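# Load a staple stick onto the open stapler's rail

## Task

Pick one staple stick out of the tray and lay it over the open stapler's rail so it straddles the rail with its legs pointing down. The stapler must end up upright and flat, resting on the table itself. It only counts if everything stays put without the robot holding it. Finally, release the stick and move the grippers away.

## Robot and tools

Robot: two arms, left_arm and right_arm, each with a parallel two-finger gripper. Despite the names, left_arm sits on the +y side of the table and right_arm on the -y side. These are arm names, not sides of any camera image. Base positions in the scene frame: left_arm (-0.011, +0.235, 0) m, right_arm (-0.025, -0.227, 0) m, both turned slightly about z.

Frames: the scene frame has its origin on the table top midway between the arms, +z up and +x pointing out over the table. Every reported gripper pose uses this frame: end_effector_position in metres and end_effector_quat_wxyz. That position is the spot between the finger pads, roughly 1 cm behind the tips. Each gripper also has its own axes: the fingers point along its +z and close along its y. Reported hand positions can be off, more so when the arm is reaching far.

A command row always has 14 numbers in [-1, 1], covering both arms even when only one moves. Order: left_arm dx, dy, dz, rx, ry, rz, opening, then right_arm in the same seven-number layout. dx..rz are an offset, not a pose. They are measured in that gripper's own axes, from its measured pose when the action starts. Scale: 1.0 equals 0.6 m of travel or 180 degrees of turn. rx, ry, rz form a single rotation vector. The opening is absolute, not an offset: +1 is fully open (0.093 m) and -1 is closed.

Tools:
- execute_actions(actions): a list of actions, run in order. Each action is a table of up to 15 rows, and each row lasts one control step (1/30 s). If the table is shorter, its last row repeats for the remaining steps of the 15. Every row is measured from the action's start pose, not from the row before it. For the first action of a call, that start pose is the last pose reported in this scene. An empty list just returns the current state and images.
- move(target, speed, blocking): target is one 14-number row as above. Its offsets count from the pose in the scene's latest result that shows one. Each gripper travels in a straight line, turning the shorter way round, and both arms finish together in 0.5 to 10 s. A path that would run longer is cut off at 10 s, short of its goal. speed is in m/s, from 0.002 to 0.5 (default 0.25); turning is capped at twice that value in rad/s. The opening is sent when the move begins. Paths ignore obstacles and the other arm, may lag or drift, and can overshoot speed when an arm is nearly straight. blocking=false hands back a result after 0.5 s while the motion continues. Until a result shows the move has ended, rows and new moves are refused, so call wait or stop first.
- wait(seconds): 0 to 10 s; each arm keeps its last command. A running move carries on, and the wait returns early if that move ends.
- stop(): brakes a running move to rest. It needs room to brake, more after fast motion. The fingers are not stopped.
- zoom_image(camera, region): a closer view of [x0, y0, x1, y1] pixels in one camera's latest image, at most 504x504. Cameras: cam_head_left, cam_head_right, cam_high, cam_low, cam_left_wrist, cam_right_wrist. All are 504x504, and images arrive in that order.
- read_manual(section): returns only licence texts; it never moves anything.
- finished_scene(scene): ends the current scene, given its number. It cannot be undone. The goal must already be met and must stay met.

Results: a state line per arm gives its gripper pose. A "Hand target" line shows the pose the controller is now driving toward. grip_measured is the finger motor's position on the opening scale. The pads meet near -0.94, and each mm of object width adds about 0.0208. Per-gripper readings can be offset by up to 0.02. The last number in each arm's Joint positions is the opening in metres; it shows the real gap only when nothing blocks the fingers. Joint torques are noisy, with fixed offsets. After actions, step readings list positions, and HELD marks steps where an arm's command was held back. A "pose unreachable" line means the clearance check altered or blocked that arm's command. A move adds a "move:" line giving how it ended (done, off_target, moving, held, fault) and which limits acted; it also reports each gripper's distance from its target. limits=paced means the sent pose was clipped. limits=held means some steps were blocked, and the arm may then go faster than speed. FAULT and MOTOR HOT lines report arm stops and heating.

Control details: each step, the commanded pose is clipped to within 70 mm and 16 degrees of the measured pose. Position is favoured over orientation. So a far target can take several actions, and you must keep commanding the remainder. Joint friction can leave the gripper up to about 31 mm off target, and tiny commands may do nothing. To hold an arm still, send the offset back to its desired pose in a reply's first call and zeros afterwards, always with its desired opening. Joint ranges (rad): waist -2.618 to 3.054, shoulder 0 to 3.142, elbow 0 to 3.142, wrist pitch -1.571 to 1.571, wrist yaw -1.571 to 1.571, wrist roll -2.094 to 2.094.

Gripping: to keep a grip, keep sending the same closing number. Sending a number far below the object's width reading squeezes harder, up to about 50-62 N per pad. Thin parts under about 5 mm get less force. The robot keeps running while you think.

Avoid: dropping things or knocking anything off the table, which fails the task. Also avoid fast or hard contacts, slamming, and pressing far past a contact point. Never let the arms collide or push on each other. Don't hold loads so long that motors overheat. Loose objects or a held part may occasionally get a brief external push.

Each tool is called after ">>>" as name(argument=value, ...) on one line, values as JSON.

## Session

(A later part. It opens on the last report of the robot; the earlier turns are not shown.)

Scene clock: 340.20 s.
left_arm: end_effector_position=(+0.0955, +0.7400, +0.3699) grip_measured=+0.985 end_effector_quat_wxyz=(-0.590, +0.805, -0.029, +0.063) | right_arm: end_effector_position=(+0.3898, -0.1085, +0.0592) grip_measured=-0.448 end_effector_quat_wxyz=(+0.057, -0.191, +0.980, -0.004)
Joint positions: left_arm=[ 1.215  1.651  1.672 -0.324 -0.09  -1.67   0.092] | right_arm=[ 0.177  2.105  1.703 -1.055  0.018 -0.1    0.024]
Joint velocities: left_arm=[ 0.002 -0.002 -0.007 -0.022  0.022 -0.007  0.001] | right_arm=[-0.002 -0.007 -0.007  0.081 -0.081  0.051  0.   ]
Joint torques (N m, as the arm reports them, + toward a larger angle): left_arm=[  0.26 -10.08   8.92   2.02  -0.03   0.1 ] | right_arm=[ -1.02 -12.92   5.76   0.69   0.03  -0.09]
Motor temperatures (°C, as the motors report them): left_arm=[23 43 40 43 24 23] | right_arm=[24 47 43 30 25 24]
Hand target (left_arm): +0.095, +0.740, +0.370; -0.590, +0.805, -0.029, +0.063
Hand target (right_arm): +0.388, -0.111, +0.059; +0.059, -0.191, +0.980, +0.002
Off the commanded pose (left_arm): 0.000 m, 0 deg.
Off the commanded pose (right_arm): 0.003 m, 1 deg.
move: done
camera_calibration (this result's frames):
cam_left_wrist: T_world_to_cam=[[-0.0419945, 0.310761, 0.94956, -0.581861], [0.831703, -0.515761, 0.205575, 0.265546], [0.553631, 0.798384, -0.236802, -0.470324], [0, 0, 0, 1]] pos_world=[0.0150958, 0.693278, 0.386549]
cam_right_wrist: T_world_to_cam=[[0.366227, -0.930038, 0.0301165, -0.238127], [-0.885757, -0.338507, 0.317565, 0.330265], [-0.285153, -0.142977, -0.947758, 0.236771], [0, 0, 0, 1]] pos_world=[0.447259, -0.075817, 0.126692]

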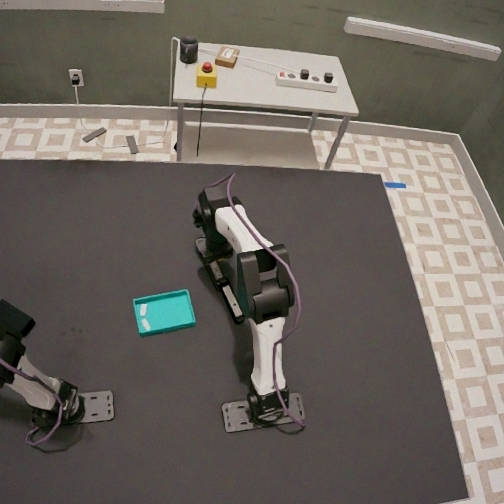

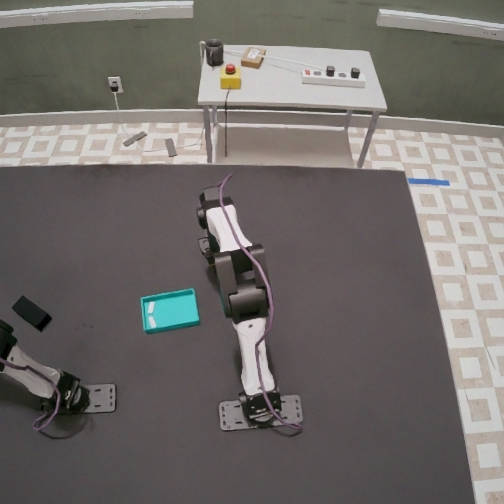

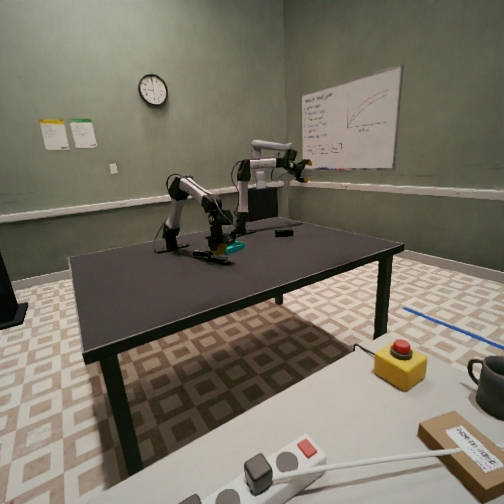

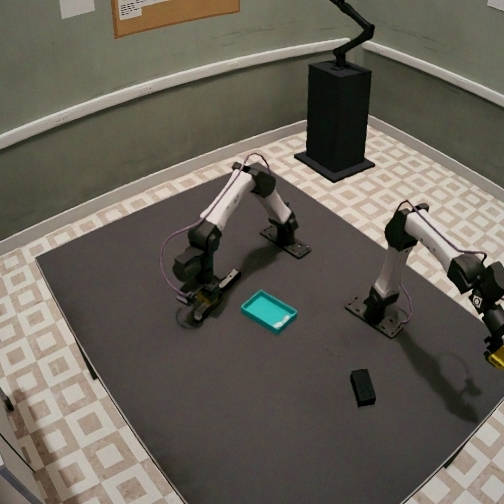

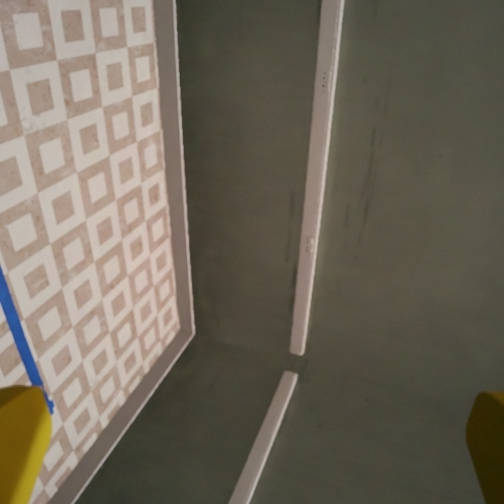

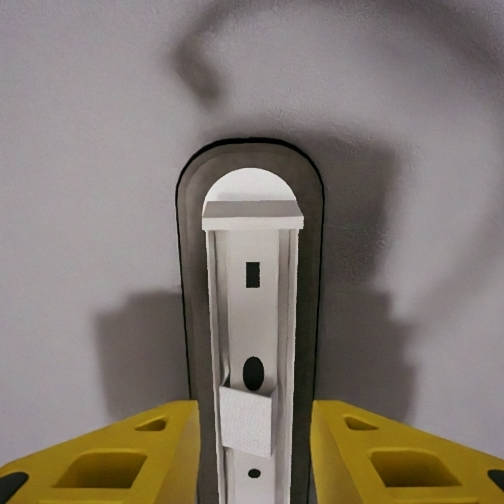

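>>> move(target=[0,0,0,0,0,0,1,0.008,0.0,0.035,0.001,0,0,-0.45], speed=0.02)

Scene clock: 345.83 s.
left_arm: end_effector_position=(+0.0955, +0.7400, +0.3699) grip_measured=+0.985 end_effector_quat_wxyz=(-0.590, +0.805, -0.029, +0.063) | right_arm: end_effector_position=(+0.3909, -0.1080, +0.0467) grip_measured=-0.448 end_effector_quat_wxyz=(+0.065, -0.190, +0.980, -0.003)
Joint positions: left_arm=[ 1.215  1.651  1.672 -0.324 -0.09  -1.67   0.092] | right_arm=[ 0.177  2.105  1.651 -0.988  0.017 -0.1    0.024]
Joint velocities: left_arm=[-0.002 -0.012 -0.022 -0.051  0.037 -0.022 -0.001] | right_arm=[ 0.007 -0.002  0.002 -0.022 -0.095 -0.007 -0.   ]
Joint torques (N m, as the arm reports them, + toward a larger angle): left_arm=[  0.16 -10.13   9.06   2.02  -0.05   0.12] | right_arm=[ -0.38 -11.33   5.64   0.71   0.14   0.04]
Motor temperatures (°C, as the motors report them): left_arm=[23 43 40 43 24 23] | right_arm=[24 48 43 30 25 24]
Hand target (left_arm): +0.095, +0.740, +0.370; -0.590, +0.805, -0.029, +0.063
Hand target (right_arm): +0.388, -0.110, +0.038; +0.057, -0.190, +0.980, -0.005
Off the commanded pose (left_arm): 0.000 m, 0 deg.
Off the commanded pose (right_arm): 0.010 m, 1 deg.
move: done
camera_calibration (this result's frames):
cam_left_wrist: T_world_to_cam=[[-0.0419945, 0.310761, 0.94956, -0.581861], [0.831703, -0.515761, 0.205575, 0.265546], [0.553631, 0.798384, -0.236802, -0.470324], [0, 0, 0, 1]] pos_world=[0.0150958, 0.693278, 0.386549]
cam_right_wrist: T_world_to_cam=[[0.365874, -0.930157, 0.0307372, -0.237639], [-0.890204, -0.340144, 0.303048, 0.337616], [-0.271427, -0.13824, -0.952479, 0.220768], [0, 0, 0, 1]] pos_world=[0.447416, -0.0756847, 0.115267]

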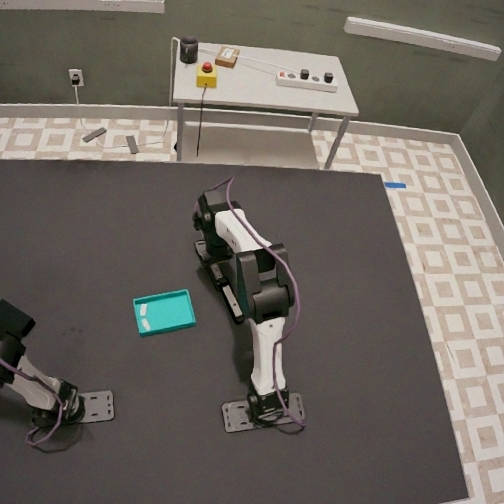

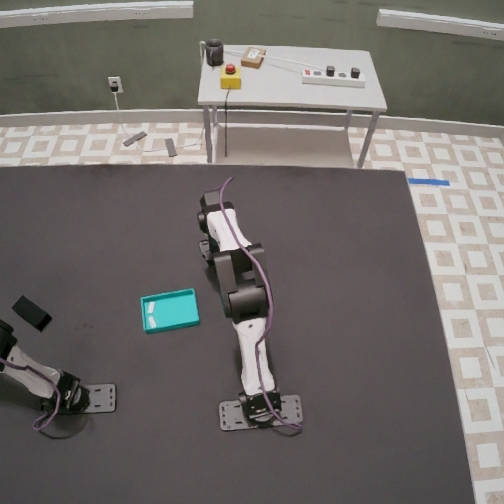

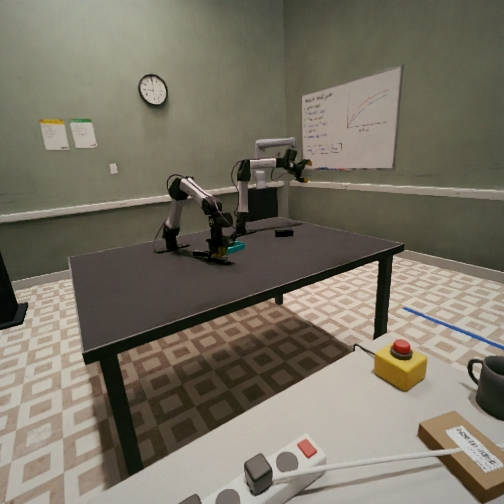

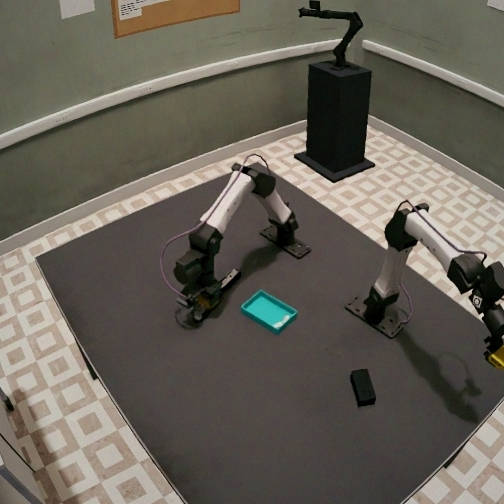

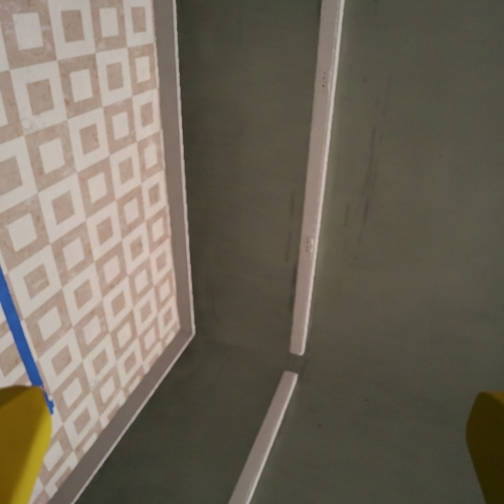

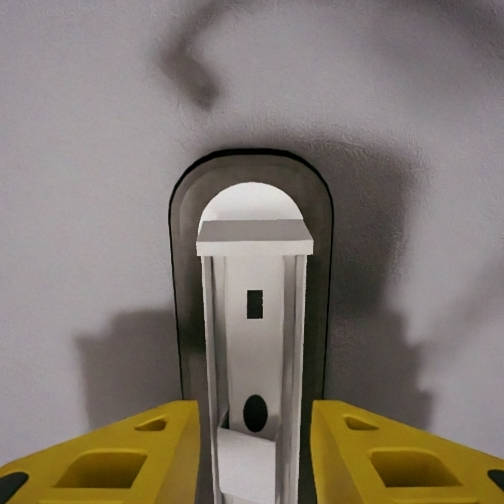

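Close gently onto the stick, then release.

>>> execute_actions(actions=[[[0,0,0,0,0,0,1,0,0,0,0,0,0,-0.62]],[[0,0,0,0,0,0,1,0,0,0,0,0,0,-0.72]]])

>>> zoom_image(camera="cam_right_wrist", region=[150, 300, 370, 504])

Scene clock: 354.07 s.
left_arm: end_effector_position=(+0.0955, +0.7400, +0.3699) grip_measured=+0.985 end_effector_quat_wxyz=(-0.590, +0.805, -0.029, +0.063) | right_arm: end_effector_position=(+0.3914, -0.1069, +0.0468) grip_measured=-0.712 end_effector_quat_wxyz=(+0.066, -0.191, +0.979, -0.000)
Joint positions: left_arm=[ 1.215  1.651  1.672 -0.324 -0.09  -1.67   0.092] | right_arm=[ 0.178  2.105  1.651 -0.985  0.012 -0.1    0.011]
Joint velocities: left_arm=[-0.002  0.012 -0.022 -0.095 -0.037 -0.037 -0.   ] | right_arm=[ 0.007 -0.022 -0.027 -0.007 -0.007  0.051 -0.001]
Joint torques (N m, as the arm reports them, + toward a larger angle): left_arm=[  0.09 -10.19   8.9    2.    -0.04   0.09] | right_arm=[ -0.29 -11.81   7.61   0.65   0.12   0.01]
Motor temperatures (°C, as the motors report them): left_arm=[23 43 41 43 24 23] | right_arm=[24 49 42 30 25 24]
Hand target (left_arm): +0.095, +0.740, +0.370; -0.590, +0.805, -0.029, +0.063
Hand target (right_arm): +0.391, -0.107, +0.047; +0.066, -0.191, +0.979, -0.001
Off the commanded pose (left_arm): 0.000 m, 0 deg.
Off the commanded pose (right_arm): 0.000 m, 0 deg.
Step readings (end_effector_position; steps 1 to 15: 1st action; 16 to 30: 2nd action):
0: left_arm (+0.0955, +0.7400, +0.3699) | right_arm (+0.3917, -0.1078, +0.0469)
1: left_arm (+0.0955, +0.7400, +0.3699) | right_arm (+0.3917, -0.1078, +0.0469)
2: left_arm (+0.0955, +0.7400, +0.3699) | right_arm (+0.3916, -0.1076, +0.0468)
4: left_arm (+0.0955, +0.7400, +0.3699) | right_arm (+0.3914, -0.1071, +0.0468)
8: left_arm (+0.0955, +0.7400, +0.3699) | right_arm (+0.3914, -0.1071, +0.0468)
15: left_arm (+0.0955, +0.7400, +0.3699) | right_arm (+0.3914, -0.1071, +0.0468)
16: left_arm (+0.0955, +0.7400, +0.3699) | right_arm (+0.3914, -0.1069, +0.0468)
17: left_arm (+0.0955, +0.7400, +0.3699) | right_arm (+0.3914, -0.1069, +0.0468)
19: left_arm (+0.0955, +0.7400, +0.3699) | right_arm (+0.3914, -0.1069, +0.0468)
23: left_arm (+0.0955, +0.7400, +0.3699) | right_arm (+0.3914, -0.1069, +0.0468)
30: end_effector_position above
camera_calibration (this result's frames):
cam_left_wrist: T_world_to_cam=[[-0.0419945, 0.310761, 0.94956, -0.581861], [0.831703, -0.515761, 0.205575, 0.265546], [0.553631, 0.798384, -0.236802, -0.470324], [0, 0, 0, 1]] pos_world=[0.0150958, 0.693278, 0.386549]
cam_right_wrist: T_world_to_cam=[[0.366783, -0.92994, 0.0261172, -0.236829], [-0.890321, -0.342737, 0.299767, 0.338289], [-0.269814, -0.133202, -0.953655, 0.221086], [0, 0, 0, 1]] pos_world=[0.447702, -0.0748432, 0.115617]

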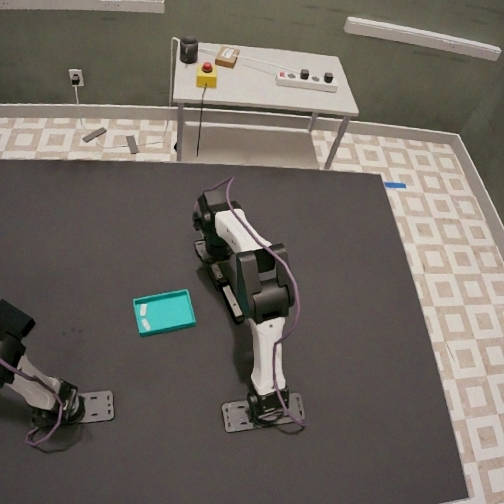

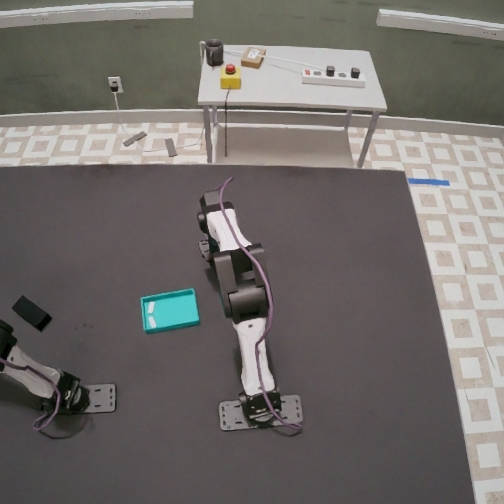

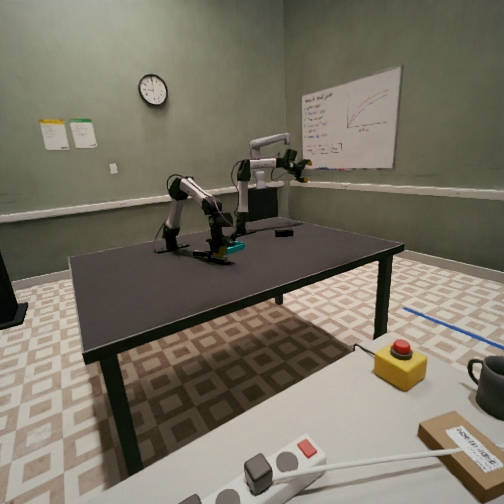

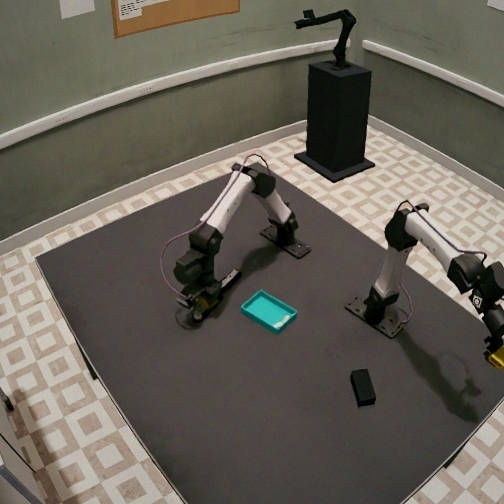

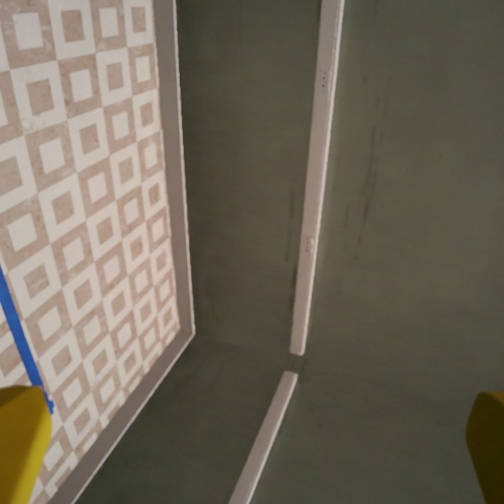

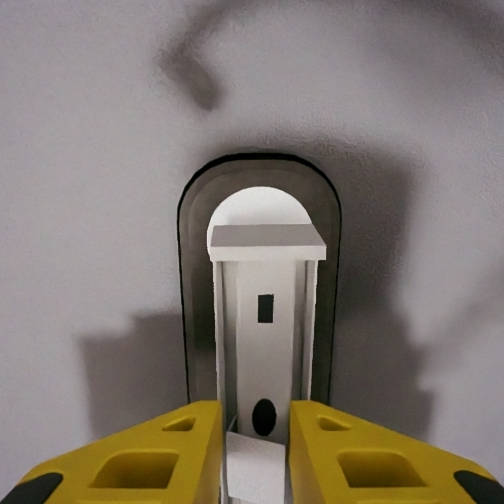

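Region (150, 300, 370, 504) of cam_right_wrist's 504x504 image, scaled by 2.291, with more detail than that image has; it fills the top 467 rows of this view, and the rest is white.

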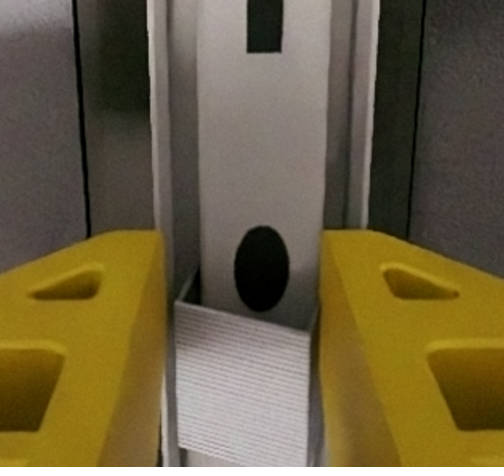

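>>> execute_actions(actions=[[[0,0,0,0,0,0,1,0,0,0,0,0,0,-0.8]]])

>>> move(target=[0,0,0,0,0,0,1,0,0,-0.03,0,0,0,-0.8], speed=0.02)

>>> zoom_image(camera="cam_right_wrist", region=[150, 200, 370, 504])

Scene clock: 367.50 s.
left_arm: end_effector_position=(+0.0955, +0.7400, +0.3699) grip_measured=+0.985 end_effector_quat_wxyz=(-0.590, +0.805, -0.029, +0.063) | right_arm: end_effector_position=(+0.3914, -0.1069, +0.0468) grip_measured=-0.789 end_effector_quat_wxyz=(+0.066, -0.191, +0.979, -0.000)
Joint positions: left_arm=[ 1.215  1.651  1.672 -0.324 -0.09  -1.67   0.092] | right_arm=[ 0.178  2.105  1.651 -0.985  0.012 -0.1    0.007]
Joint velocities: left_arm=[-0.007  0.017 -0.002  0.022  0.007 -0.037 -0.001] | right_arm=[-0.007 -0.002  0.012 -0.007  0.022 -0.051 -0.   ]
Joint torques (N m, as the arm reports them, + toward a larger angle): left_arm=[  0.2  -10.12   8.93   2.    -0.06   0.09] | right_arm=[ -0.3  -11.96   7.69   0.64   0.15   0.06]
Motor temperatures (°C, as the motors report them): left_arm=[23 43 41 43 24 23] | right_arm=[24 51 43 29 25 24]
Hand target (left_arm): +0.095, +0.740, +0.370; -0.590, +0.805, -0.029, +0.063
Hand target (right_arm): +0.391, -0.107, +0.047; +0.066, -0.191, +0.979, -0.000
Off the commanded pose (left_arm): 0.000 m, 0 deg.
Off the commanded pose (right_arm): 0.000 m, 0 deg.
Step readings (end_effector_position):
0: left_arm (+0.0955, +0.7400, +0.3699) | right_arm (+0.3914, -0.1069, +0.0468)
1: left_arm (+0.0955, +0.7400, +0.3699) | right_arm (+0.3914, -0.1070, +0.0468)
2: left_arm (+0.0955, +0.7400, +0.3699) | right_arm (+0.3913, -0.1068, +0.0468)
4: left_arm (+0.0955, +0.7400, +0.3699) | right_arm (+0.3914, -0.1069, +0.0468)
8: left_arm (+0.0955, +0.7400, +0.3699) | right_arm (+0.3914, -0.1069, +0.0468)
15: end_effector_position above
camera_calibration (this result's frames):
cam_left_wrist: T_world_to_cam=[[-0.0419945, 0.310761, 0.94956, -0.581861], [0.831703, -0.515761, 0.205575, 0.265546], [0.553631, 0.798384, -0.236802, -0.470324], [0, 0, 0, 1]] pos_world=[0.0150958, 0.693278, 0.386549]
cam_right_wrist: T_world_to_cam=[[0.366783, -0.92994, 0.0261172, -0.236829], [-0.890321, -0.342737, 0.299767, 0.338289], [-0.269814, -0.133202, -0.953655, 0.221086], [0, 0, 0, 1]] pos_world=[0.447702, -0.0748432, 0.115617]

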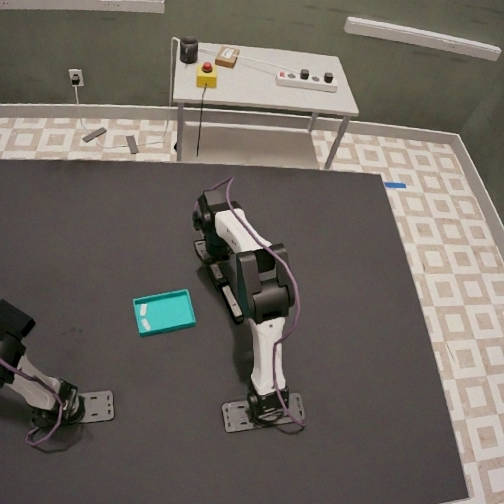

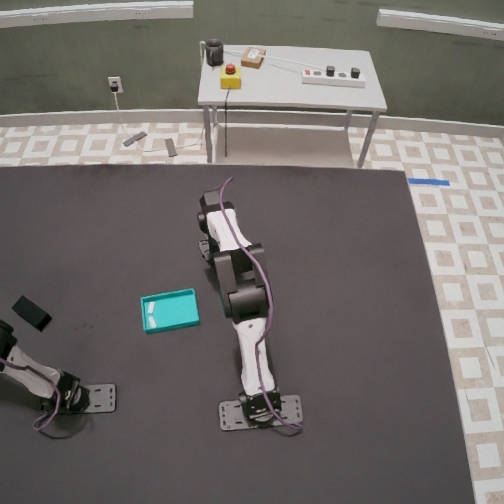

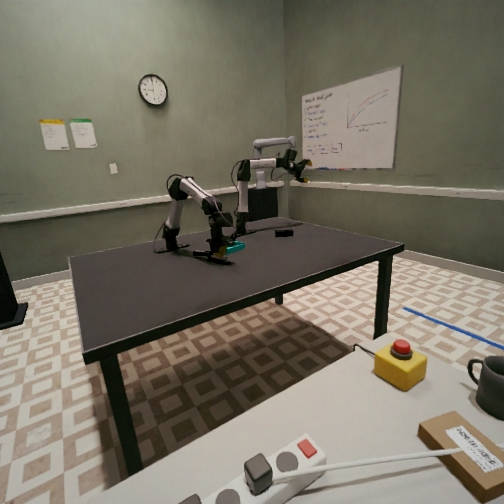

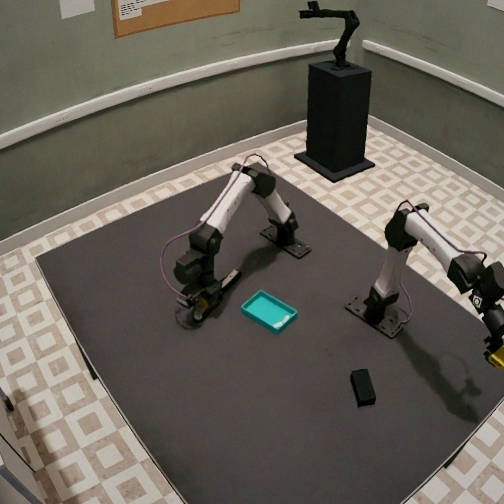

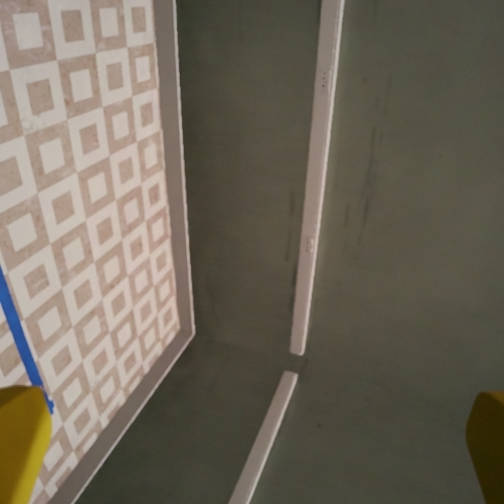

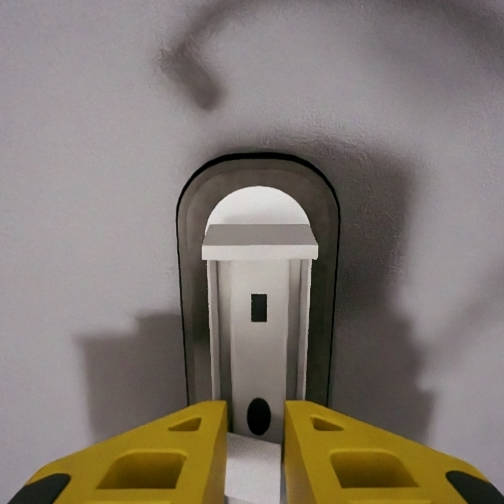

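Scene clock: 368.63 s.
left_arm: end_effector_position=(+0.0955, +0.7400, +0.3699) grip_measured=+0.985 end_effector_quat_wxyz=(-0.590, +0.805, -0.029, +0.063) | right_arm: end_effector_position=(+0.3894, -0.1074, +0.0516) grip_measured=-0.789 end_effector_quat_wxyz=(+0.061, -0.191, +0.980, -0.001)
Joint positions: left_arm=[ 1.215  1.651  1.672 -0.324 -0.09  -1.67   0.092] | right_arm=[ 0.178  2.103  1.668 -1.014  0.012 -0.1    0.007]
Joint velocities: left_arm=[ 0.012  0.002  0.002  0.022  0.037  0.007 -0.001] | right_arm=[ 0.007  0.012  0.022  0.007  0.007 -0.051  0.   ]
Joint torques (N m, as the arm reports them, + toward a larger angle): left_arm=[  0.16 -10.08   8.95   2.01  -0.06   0.09] | right_arm=[ -0.32 -13.47   9.28   0.38   0.08   0.03]
Motor temperatures (°C, as the motors report them): left_arm=[23 43 41 43 24 23] | right_arm=[24 51 43 29 25 24]
Hand target (left_arm): +0.095, +0.740, +0.370; -0.590, +0.805, -0.029, +0.063
Hand target (right_arm): +0.389, -0.107, +0.064; +0.066, -0.191, +0.979, -0.000
Off the commanded pose (left_arm): 0.000 m, 0 deg.
Off the commanded pose (right_arm): 0.013 m, 1 deg.
move: off_target (right_arm)
camera_calibration (this result's frames):
cam_left_wrist: T_world_to_cam=[[-0.0419945, 0.310761, 0.94956, -0.581861], [0.831703, -0.515761, 0.205575, 0.265546], [0.553631, 0.798384, -0.236802, -0.470324], [0, 0, 0, 1]] pos_world=[0.0150958, 0.693278, 0.386549]
cam_right_wrist: T_world_to_cam=[[0.367027, -0.929868, 0.0252187, -0.236812], [-0.887423, -0.341888, 0.309182, 0.33342], [-0.278877, -0.135858, -0.950668, 0.228123], [0, 0, 0, 1]] pos_world=[0.446419, -0.0752191, 0.119754]

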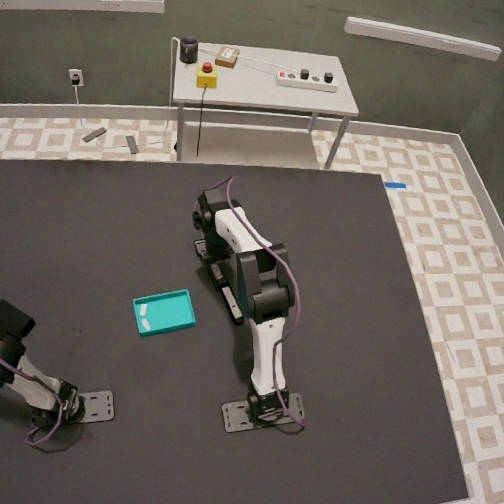

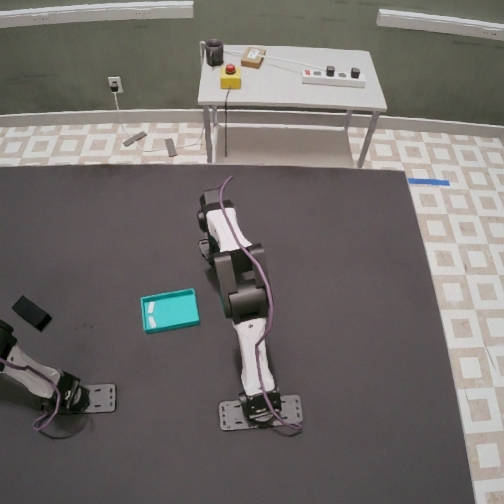

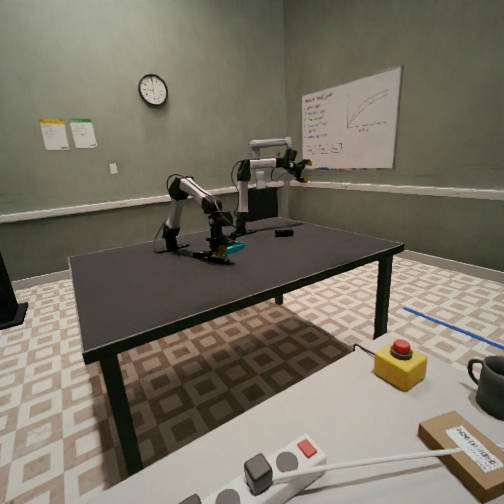

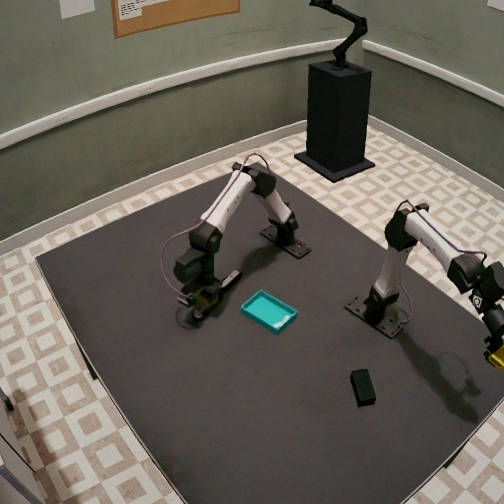

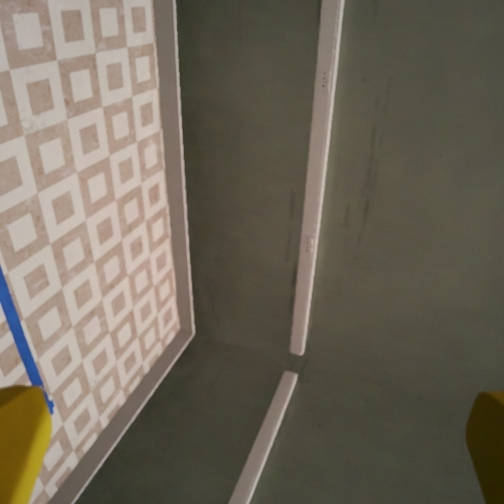

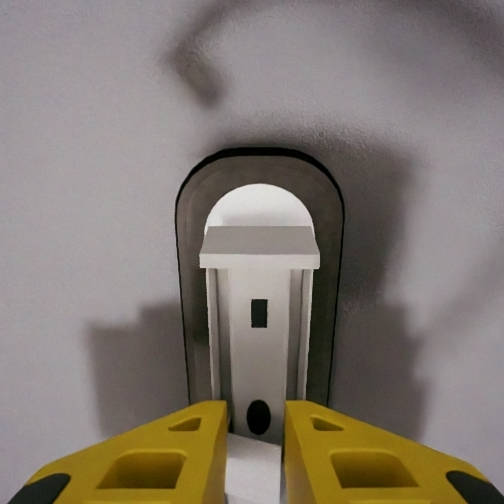

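Region (150, 200, 370, 504) of cam_right_wrist's 504x504 image, scaled by 1.658, with more detail than that image has; it fills the left 365 columns of this view, and the rest is white.

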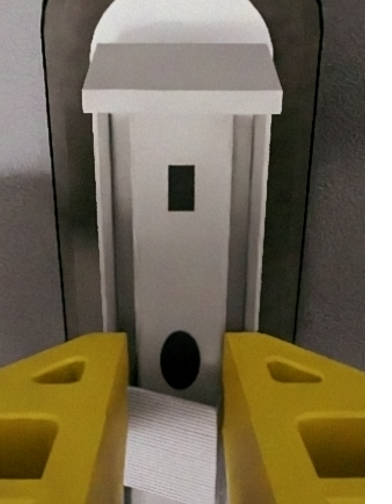

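>>> execute_actions(actions=[[[0,0,0,0,0,0,1,0,0,0,0,0,0,-0.62]],[[0,0,0,0,0,0,1,0,0,0,0,0,0,-0.5]]])

>>> zoom_image(camera="cam_right_wrist", region=[150, 200, 370, 504])

Scene clock: 376.17 s.
left_arm: end_effector_position=(+0.0955, +0.7400, +0.3699) grip_measured=+0.985 end_effector_quat_wxyz=(-0.590, +0.805, -0.029, +0.063) | right_arm: end_effector_position=(+0.3894, -0.1074, +0.0517) grip_measured=-0.502 end_effector_quat_wxyz=(+0.061, -0.191, +0.980, -0.001)
Joint positions: left_arm=[ 1.215  1.651  1.672 -0.324 -0.09  -1.67   0.092] | right_arm=[ 0.178  2.103  1.668 -1.015  0.012 -0.1    0.021]
Joint velocities: left_arm=[ 0.017  0.022 -0.007 -0.022  0.051 -0.051  0.002] | right_arm=[ 0.012  0.002  0.002 -0.007  0.037 -0.066 -0.001]
Joint torques (N m, as the arm reports them, + toward a larger angle): left_arm=[  0.14 -10.11   8.93   2.02  -0.02   0.11] | right_arm=[ -0.39 -11.91   7.51   0.61   0.1    0.05]
Motor temperatures (°C, as the motors report them): left_arm=[23 43 41 44 24 23] | right_arm=[24 53 44 29 25 24]
Hand target (left_arm): +0.095, +0.740, +0.370; -0.590, +0.805, -0.029, +0.063
Hand target (right_arm): +0.389, -0.107, +0.052; +0.061, -0.191, +0.980, -0.001
Off the commanded pose (left_arm): 0.000 m, 0 deg.
Off the commanded pose (right_arm): 0.000 m, 0 deg.
Step readings (end_effector_position; steps 1 to 15: 1st action; 16 to 30: 2nd action):
0: left_arm (+0.0955, +0.7400, +0.3699) | right_arm (+0.3894, -0.1074, +0.0517)
1: left_arm (+0.0955, +0.7400, +0.3699) | right_arm (+0.3894, -0.1074, +0.0517)
2: left_arm (+0.0955, +0.7400, +0.3699) | right_arm (+0.3894, -0.1074, +0.0517)
4: left_arm (+0.0955, +0.7400, +0.3699) | right_arm (+0.3894, -0.1074, +0.0517)
8: left_arm (+0.0955, +0.7400, +0.3699) | right_arm (+0.3894, -0.1074, +0.0517)
15: left_arm (+0.0955, +0.7400, +0.3699) | right_arm (+0.3894, -0.1074, +0.0517)
16: left_arm (+0.0955, +0.7400, +0.3699) | right_arm (+0.3894, -0.1074, +0.0517)
17: left_arm (+0.0955, +0.7400, +0.3699) | right_arm (+0.3894, -0.1074, +0.0517)
19: left_arm (+0.0955, +0.7400, +0.3699) | right_arm (+0.3894, -0.1074, +0.0517)
23: left_arm (+0.0955, +0.7400, +0.3699) | right_arm (+0.3894, -0.1074, +0.0517)
30: end_effector_position above
camera_calibration (this result's frames):
cam_left_wrist: T_world_to_cam=[[-0.0419945, 0.310761, 0.94956, -0.581861], [0.831703, -0.515761, 0.205575, 0.265546], [0.553631, 0.798384, -0.236802, -0.470324], [0, 0, 0, 1]] pos_world=[0.0150958, 0.693278, 0.386549]
cam_right_wrist: T_world_to_cam=[[0.367027, -0.929868, 0.0252187, -0.236816], [-0.887423, -0.341888, 0.309182, 0.333409], [-0.278877, -0.135858, -0.950668, 0.228219], [0, 0, 0, 1]] pos_world=[0.446437, -0.0752139, 0.119849]

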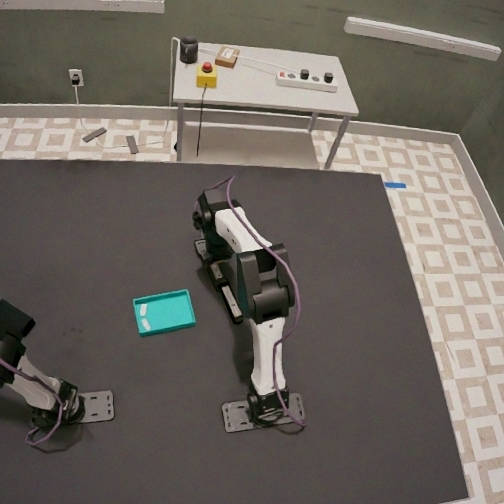

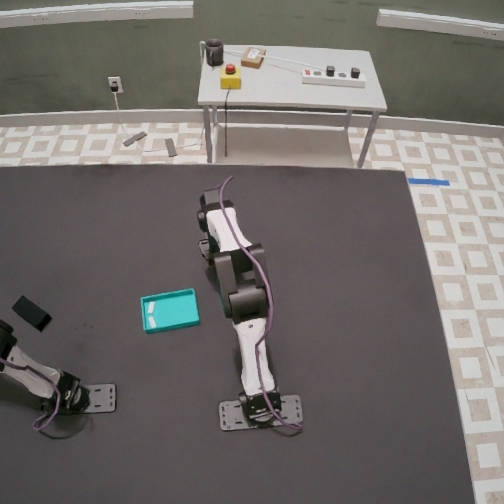

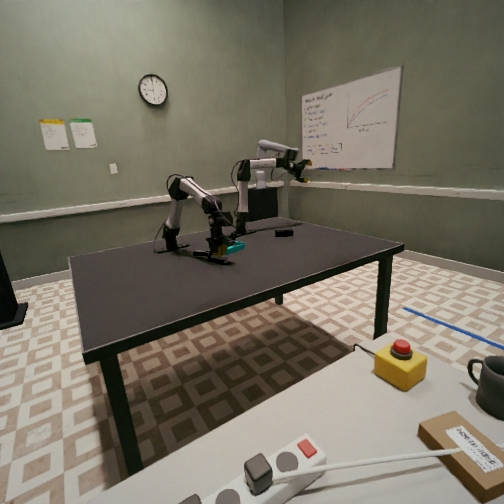

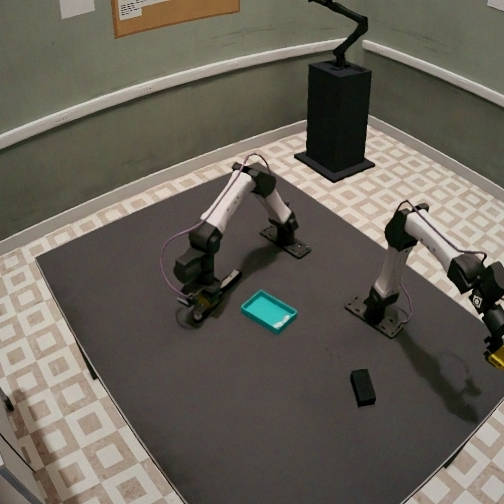

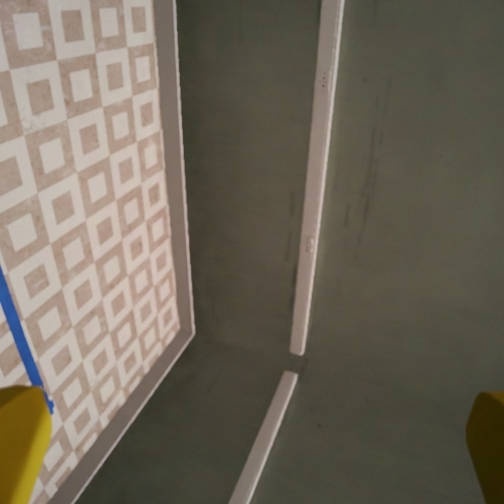

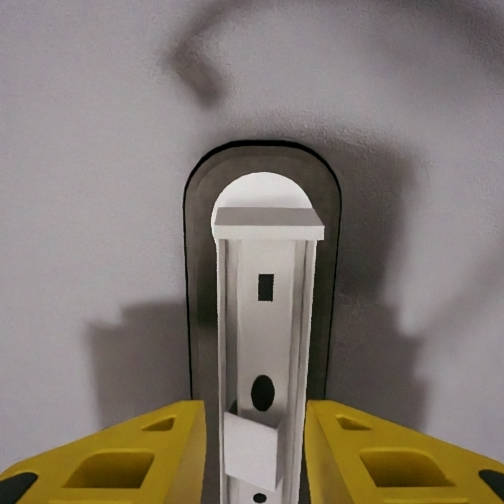

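Region (150, 200, 370, 504) of cam_right_wrist's 504x504 image, scaled by 1.658, with more detail than that image has; it fills the left 365 columns of this view, and the rest is white.

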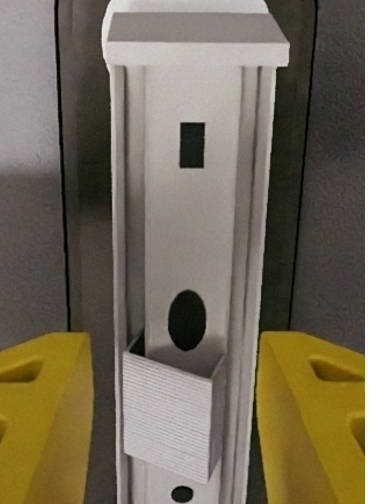

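>>> move(target=[0,0,0,0,0,0,1,0,0,-0.04,0,0,0,-0.5], speed=0.04)

>>> move(target=[0,0,0,0,0,0,1,0.02,0,0,0.004,0,0,-1], speed=0.04)

Scene clock: 399.77 s.
left_arm: end_effector_position=(+0.0955, +0.7400, +0.3699) grip_measured=+0.985 end_effector_quat_wxyz=(-0.590, +0.805, -0.029, +0.063) | right_arm: end_effector_position=(+0.3852, -0.1087, +0.0677) grip_measured=-0.502 end_effector_quat_wxyz=(+0.056, -0.191, +0.980, -0.001)
Joint positions: left_arm=[ 1.215  1.651  1.672 -0.324 -0.09  -1.67   0.092] | right_arm=[ 0.178  2.084  1.705 -1.081  0.012 -0.1    0.021]
Joint velocities: left_arm=[ 0.007  0.012 -0.007 -0.051 -0.081  0.037  0.001] | right_arm=[-0.002 -0.002 -0.002  0.022  0.051 -0.007 -0.001]
Joint torques (N m, as the arm reports them, + toward a larger angle): left_arm=[  0.1  -10.07   8.98   2.01  -0.02   0.1 ] | right_arm=[ -0.32 -12.46   9.15   0.57   0.11   0.05]
Motor temperatures (°C, as the motors report them): left_arm=[23 44 41 44 24 23] | right_arm=[24 55 44 29 25 24]
Hand target (left_arm): +0.095, +0.740, +0.370; -0.590, +0.805, -0.029, +0.063
Hand target (right_arm): +0.386, -0.108, +0.075; +0.061, -0.191, +0.980, -0.001
Off the commanded pose (left_arm): 0.000 m, 0 deg.
Off the commanded pose (right_arm): 0.008 m, 1 deg.
move: done
camera_calibration (this result's frames):
cam_left_wrist: T_world_to_cam=[[-0.0419945, 0.310761, 0.94956, -0.581861], [0.831703, -0.515761, 0.205575, 0.265546], [0.553631, 0.798384, -0.236802, -0.470324], [0, 0, 0, 1]] pos_world=[0.0150958, 0.693278, 0.386549]
cam_right_wrist: T_world_to_cam=[[0.367272, -0.929797, 0.024283, -0.236842], [-0.884318, -0.340978, 0.318927, 0.322501], [-0.288258, -0.138607, -0.947468, 0.245198], [0, 0, 0, 1]] pos_world=[0.442859, -0.0762624, 0.135213]

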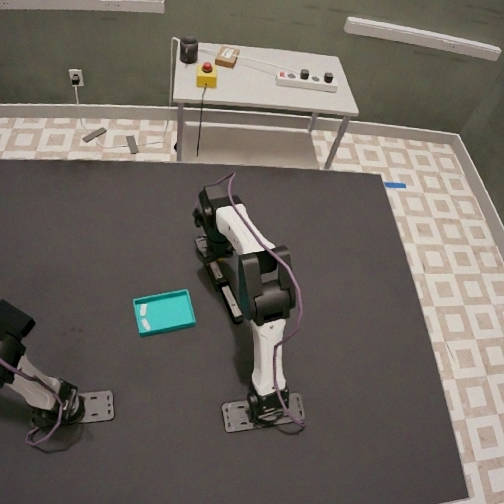

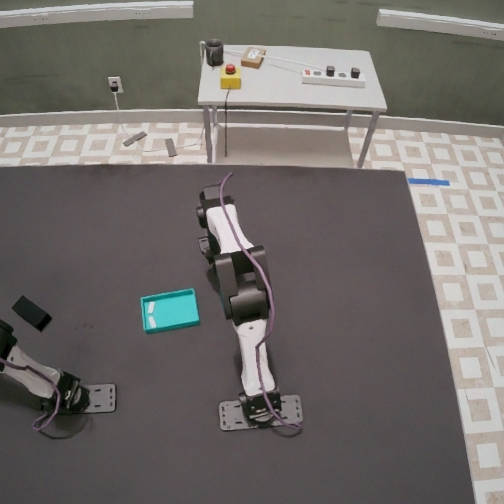

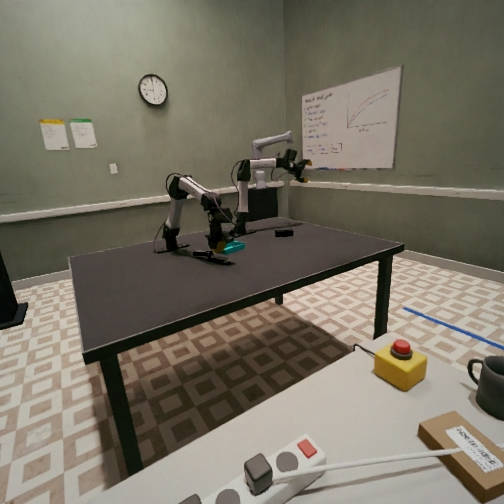

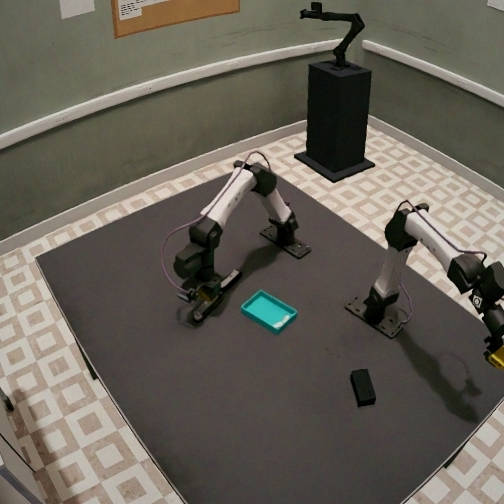

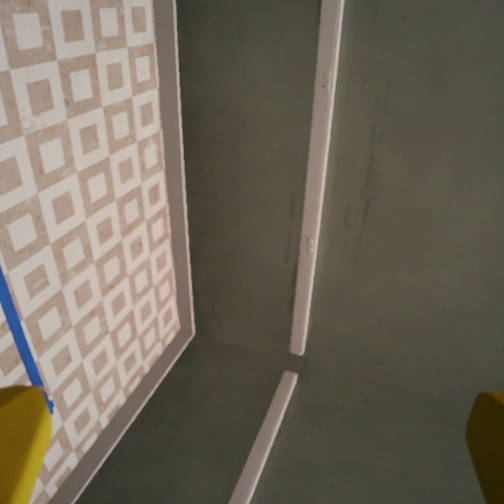

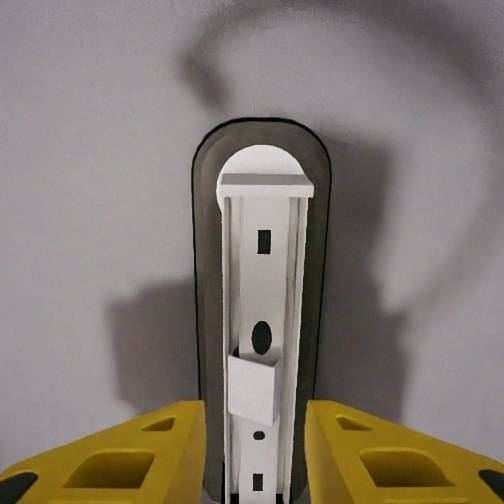

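Scene clock: 400.47 s.
left_arm: end_effector_position=(+0.0955, +0.7400, +0.3699) grip_measured=+0.985 end_effector_quat_wxyz=(-0.590, +0.805, -0.029, +0.063) | right_arm: end_effector_position=(+0.3759, -0.1115, +0.0669) grip_measured=-1.000 end_effector_quat_wxyz=(+0.053, -0.191, +0.980, -0.001)
Joint positions: left_arm=[ 1.215  1.651  1.672 -0.324 -0.09  -1.67   0.092] | right_arm=[ 0.178  2.051  1.653 -1.066  0.013 -0.1    0.   ]
Joint velocities: left_arm=[-0.002 -0.002 -0.012  0.022 -0.066 -0.007 -0.002] | right_arm=[ 0.022 -0.012 -0.002  0.022 -0.007 -0.037  0.   ]
Joint torques (N m, as the arm reports them, + toward a larger angle): left_arm=[  0.14 -10.14   8.96   2.02  -0.02   0.09] | right_arm=[ -0.16 -12.54   5.55   0.67   0.22   0.07]
Motor temperatures (°C, as the motors report them): left_arm=[23 44 41 44 24 23] | right_arm=[24 55 44 29 25 24]
Hand target (left_arm): +0.095, +0.740, +0.370; -0.590, +0.805, -0.029, +0.063
Hand target (right_arm): +0.374, -0.113, +0.066; +0.057, -0.191, +0.980, -0.007
Off the commanded pose (left_arm): 0.000 m, 0 deg.
Off the commanded pose (right_arm): 0.002 m, 1 deg.
move: done
camera_calibration (this result's frames):
cam_left_wrist: T_world_to_cam=[[-0.0419945, 0.310761, 0.94956, -0.581861], [0.831703, -0.515761, 0.205575, 0.265546], [0.553631, 0.798384, -0.236802, -0.470324], [0, 0, 0, 1]] pos_world=[0.0150958, 0.693278, 0.386549]
cam_right_wrist: T_world_to_cam=[[0.367355, -0.929767, 0.0241745, -0.236022], [-0.882719, -0.340342, 0.323997, 0.312712], [-0.293014, -0.140361, -0.945749, 0.24283], [0, 0, 0, 1]] pos_world=[0.433893, -0.078933, 0.134044]

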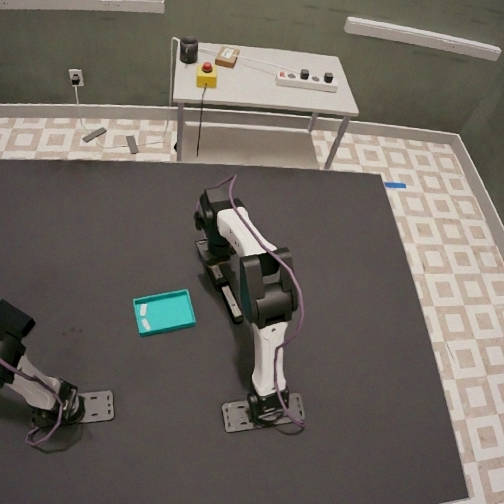

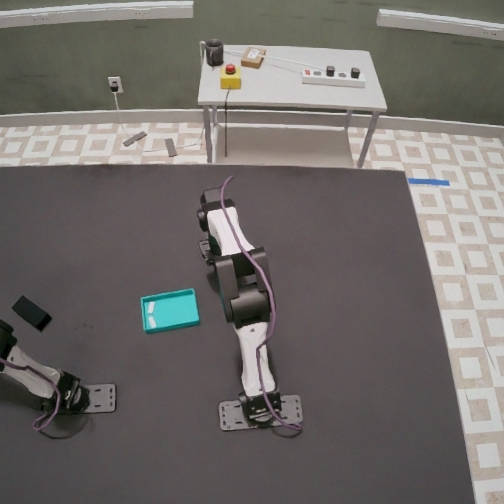

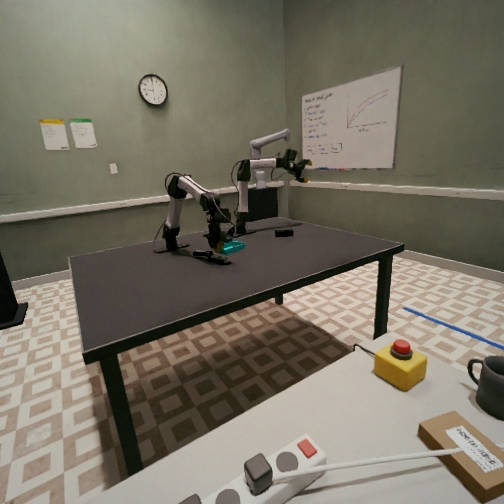

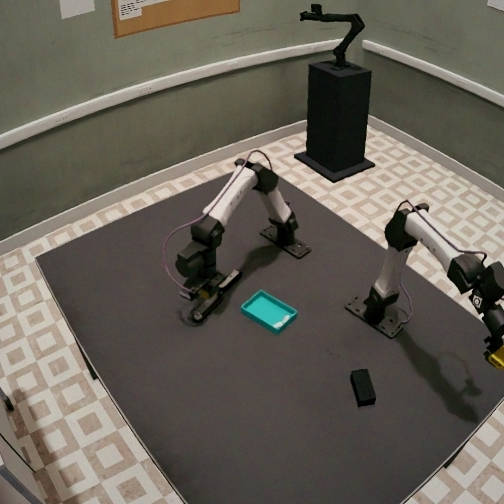

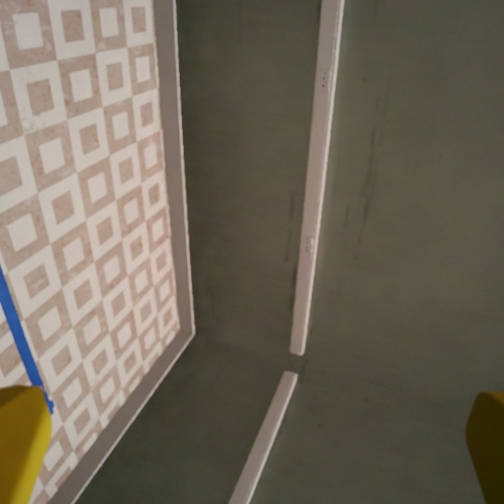

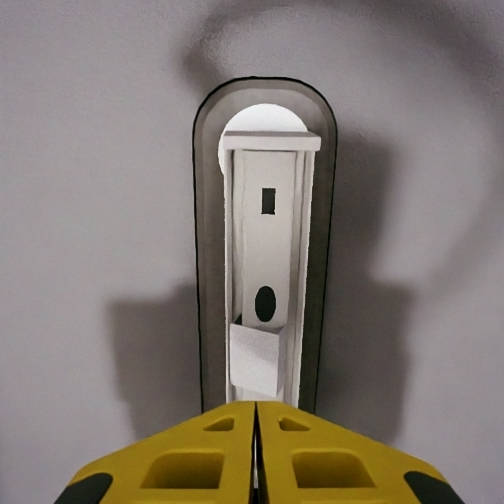

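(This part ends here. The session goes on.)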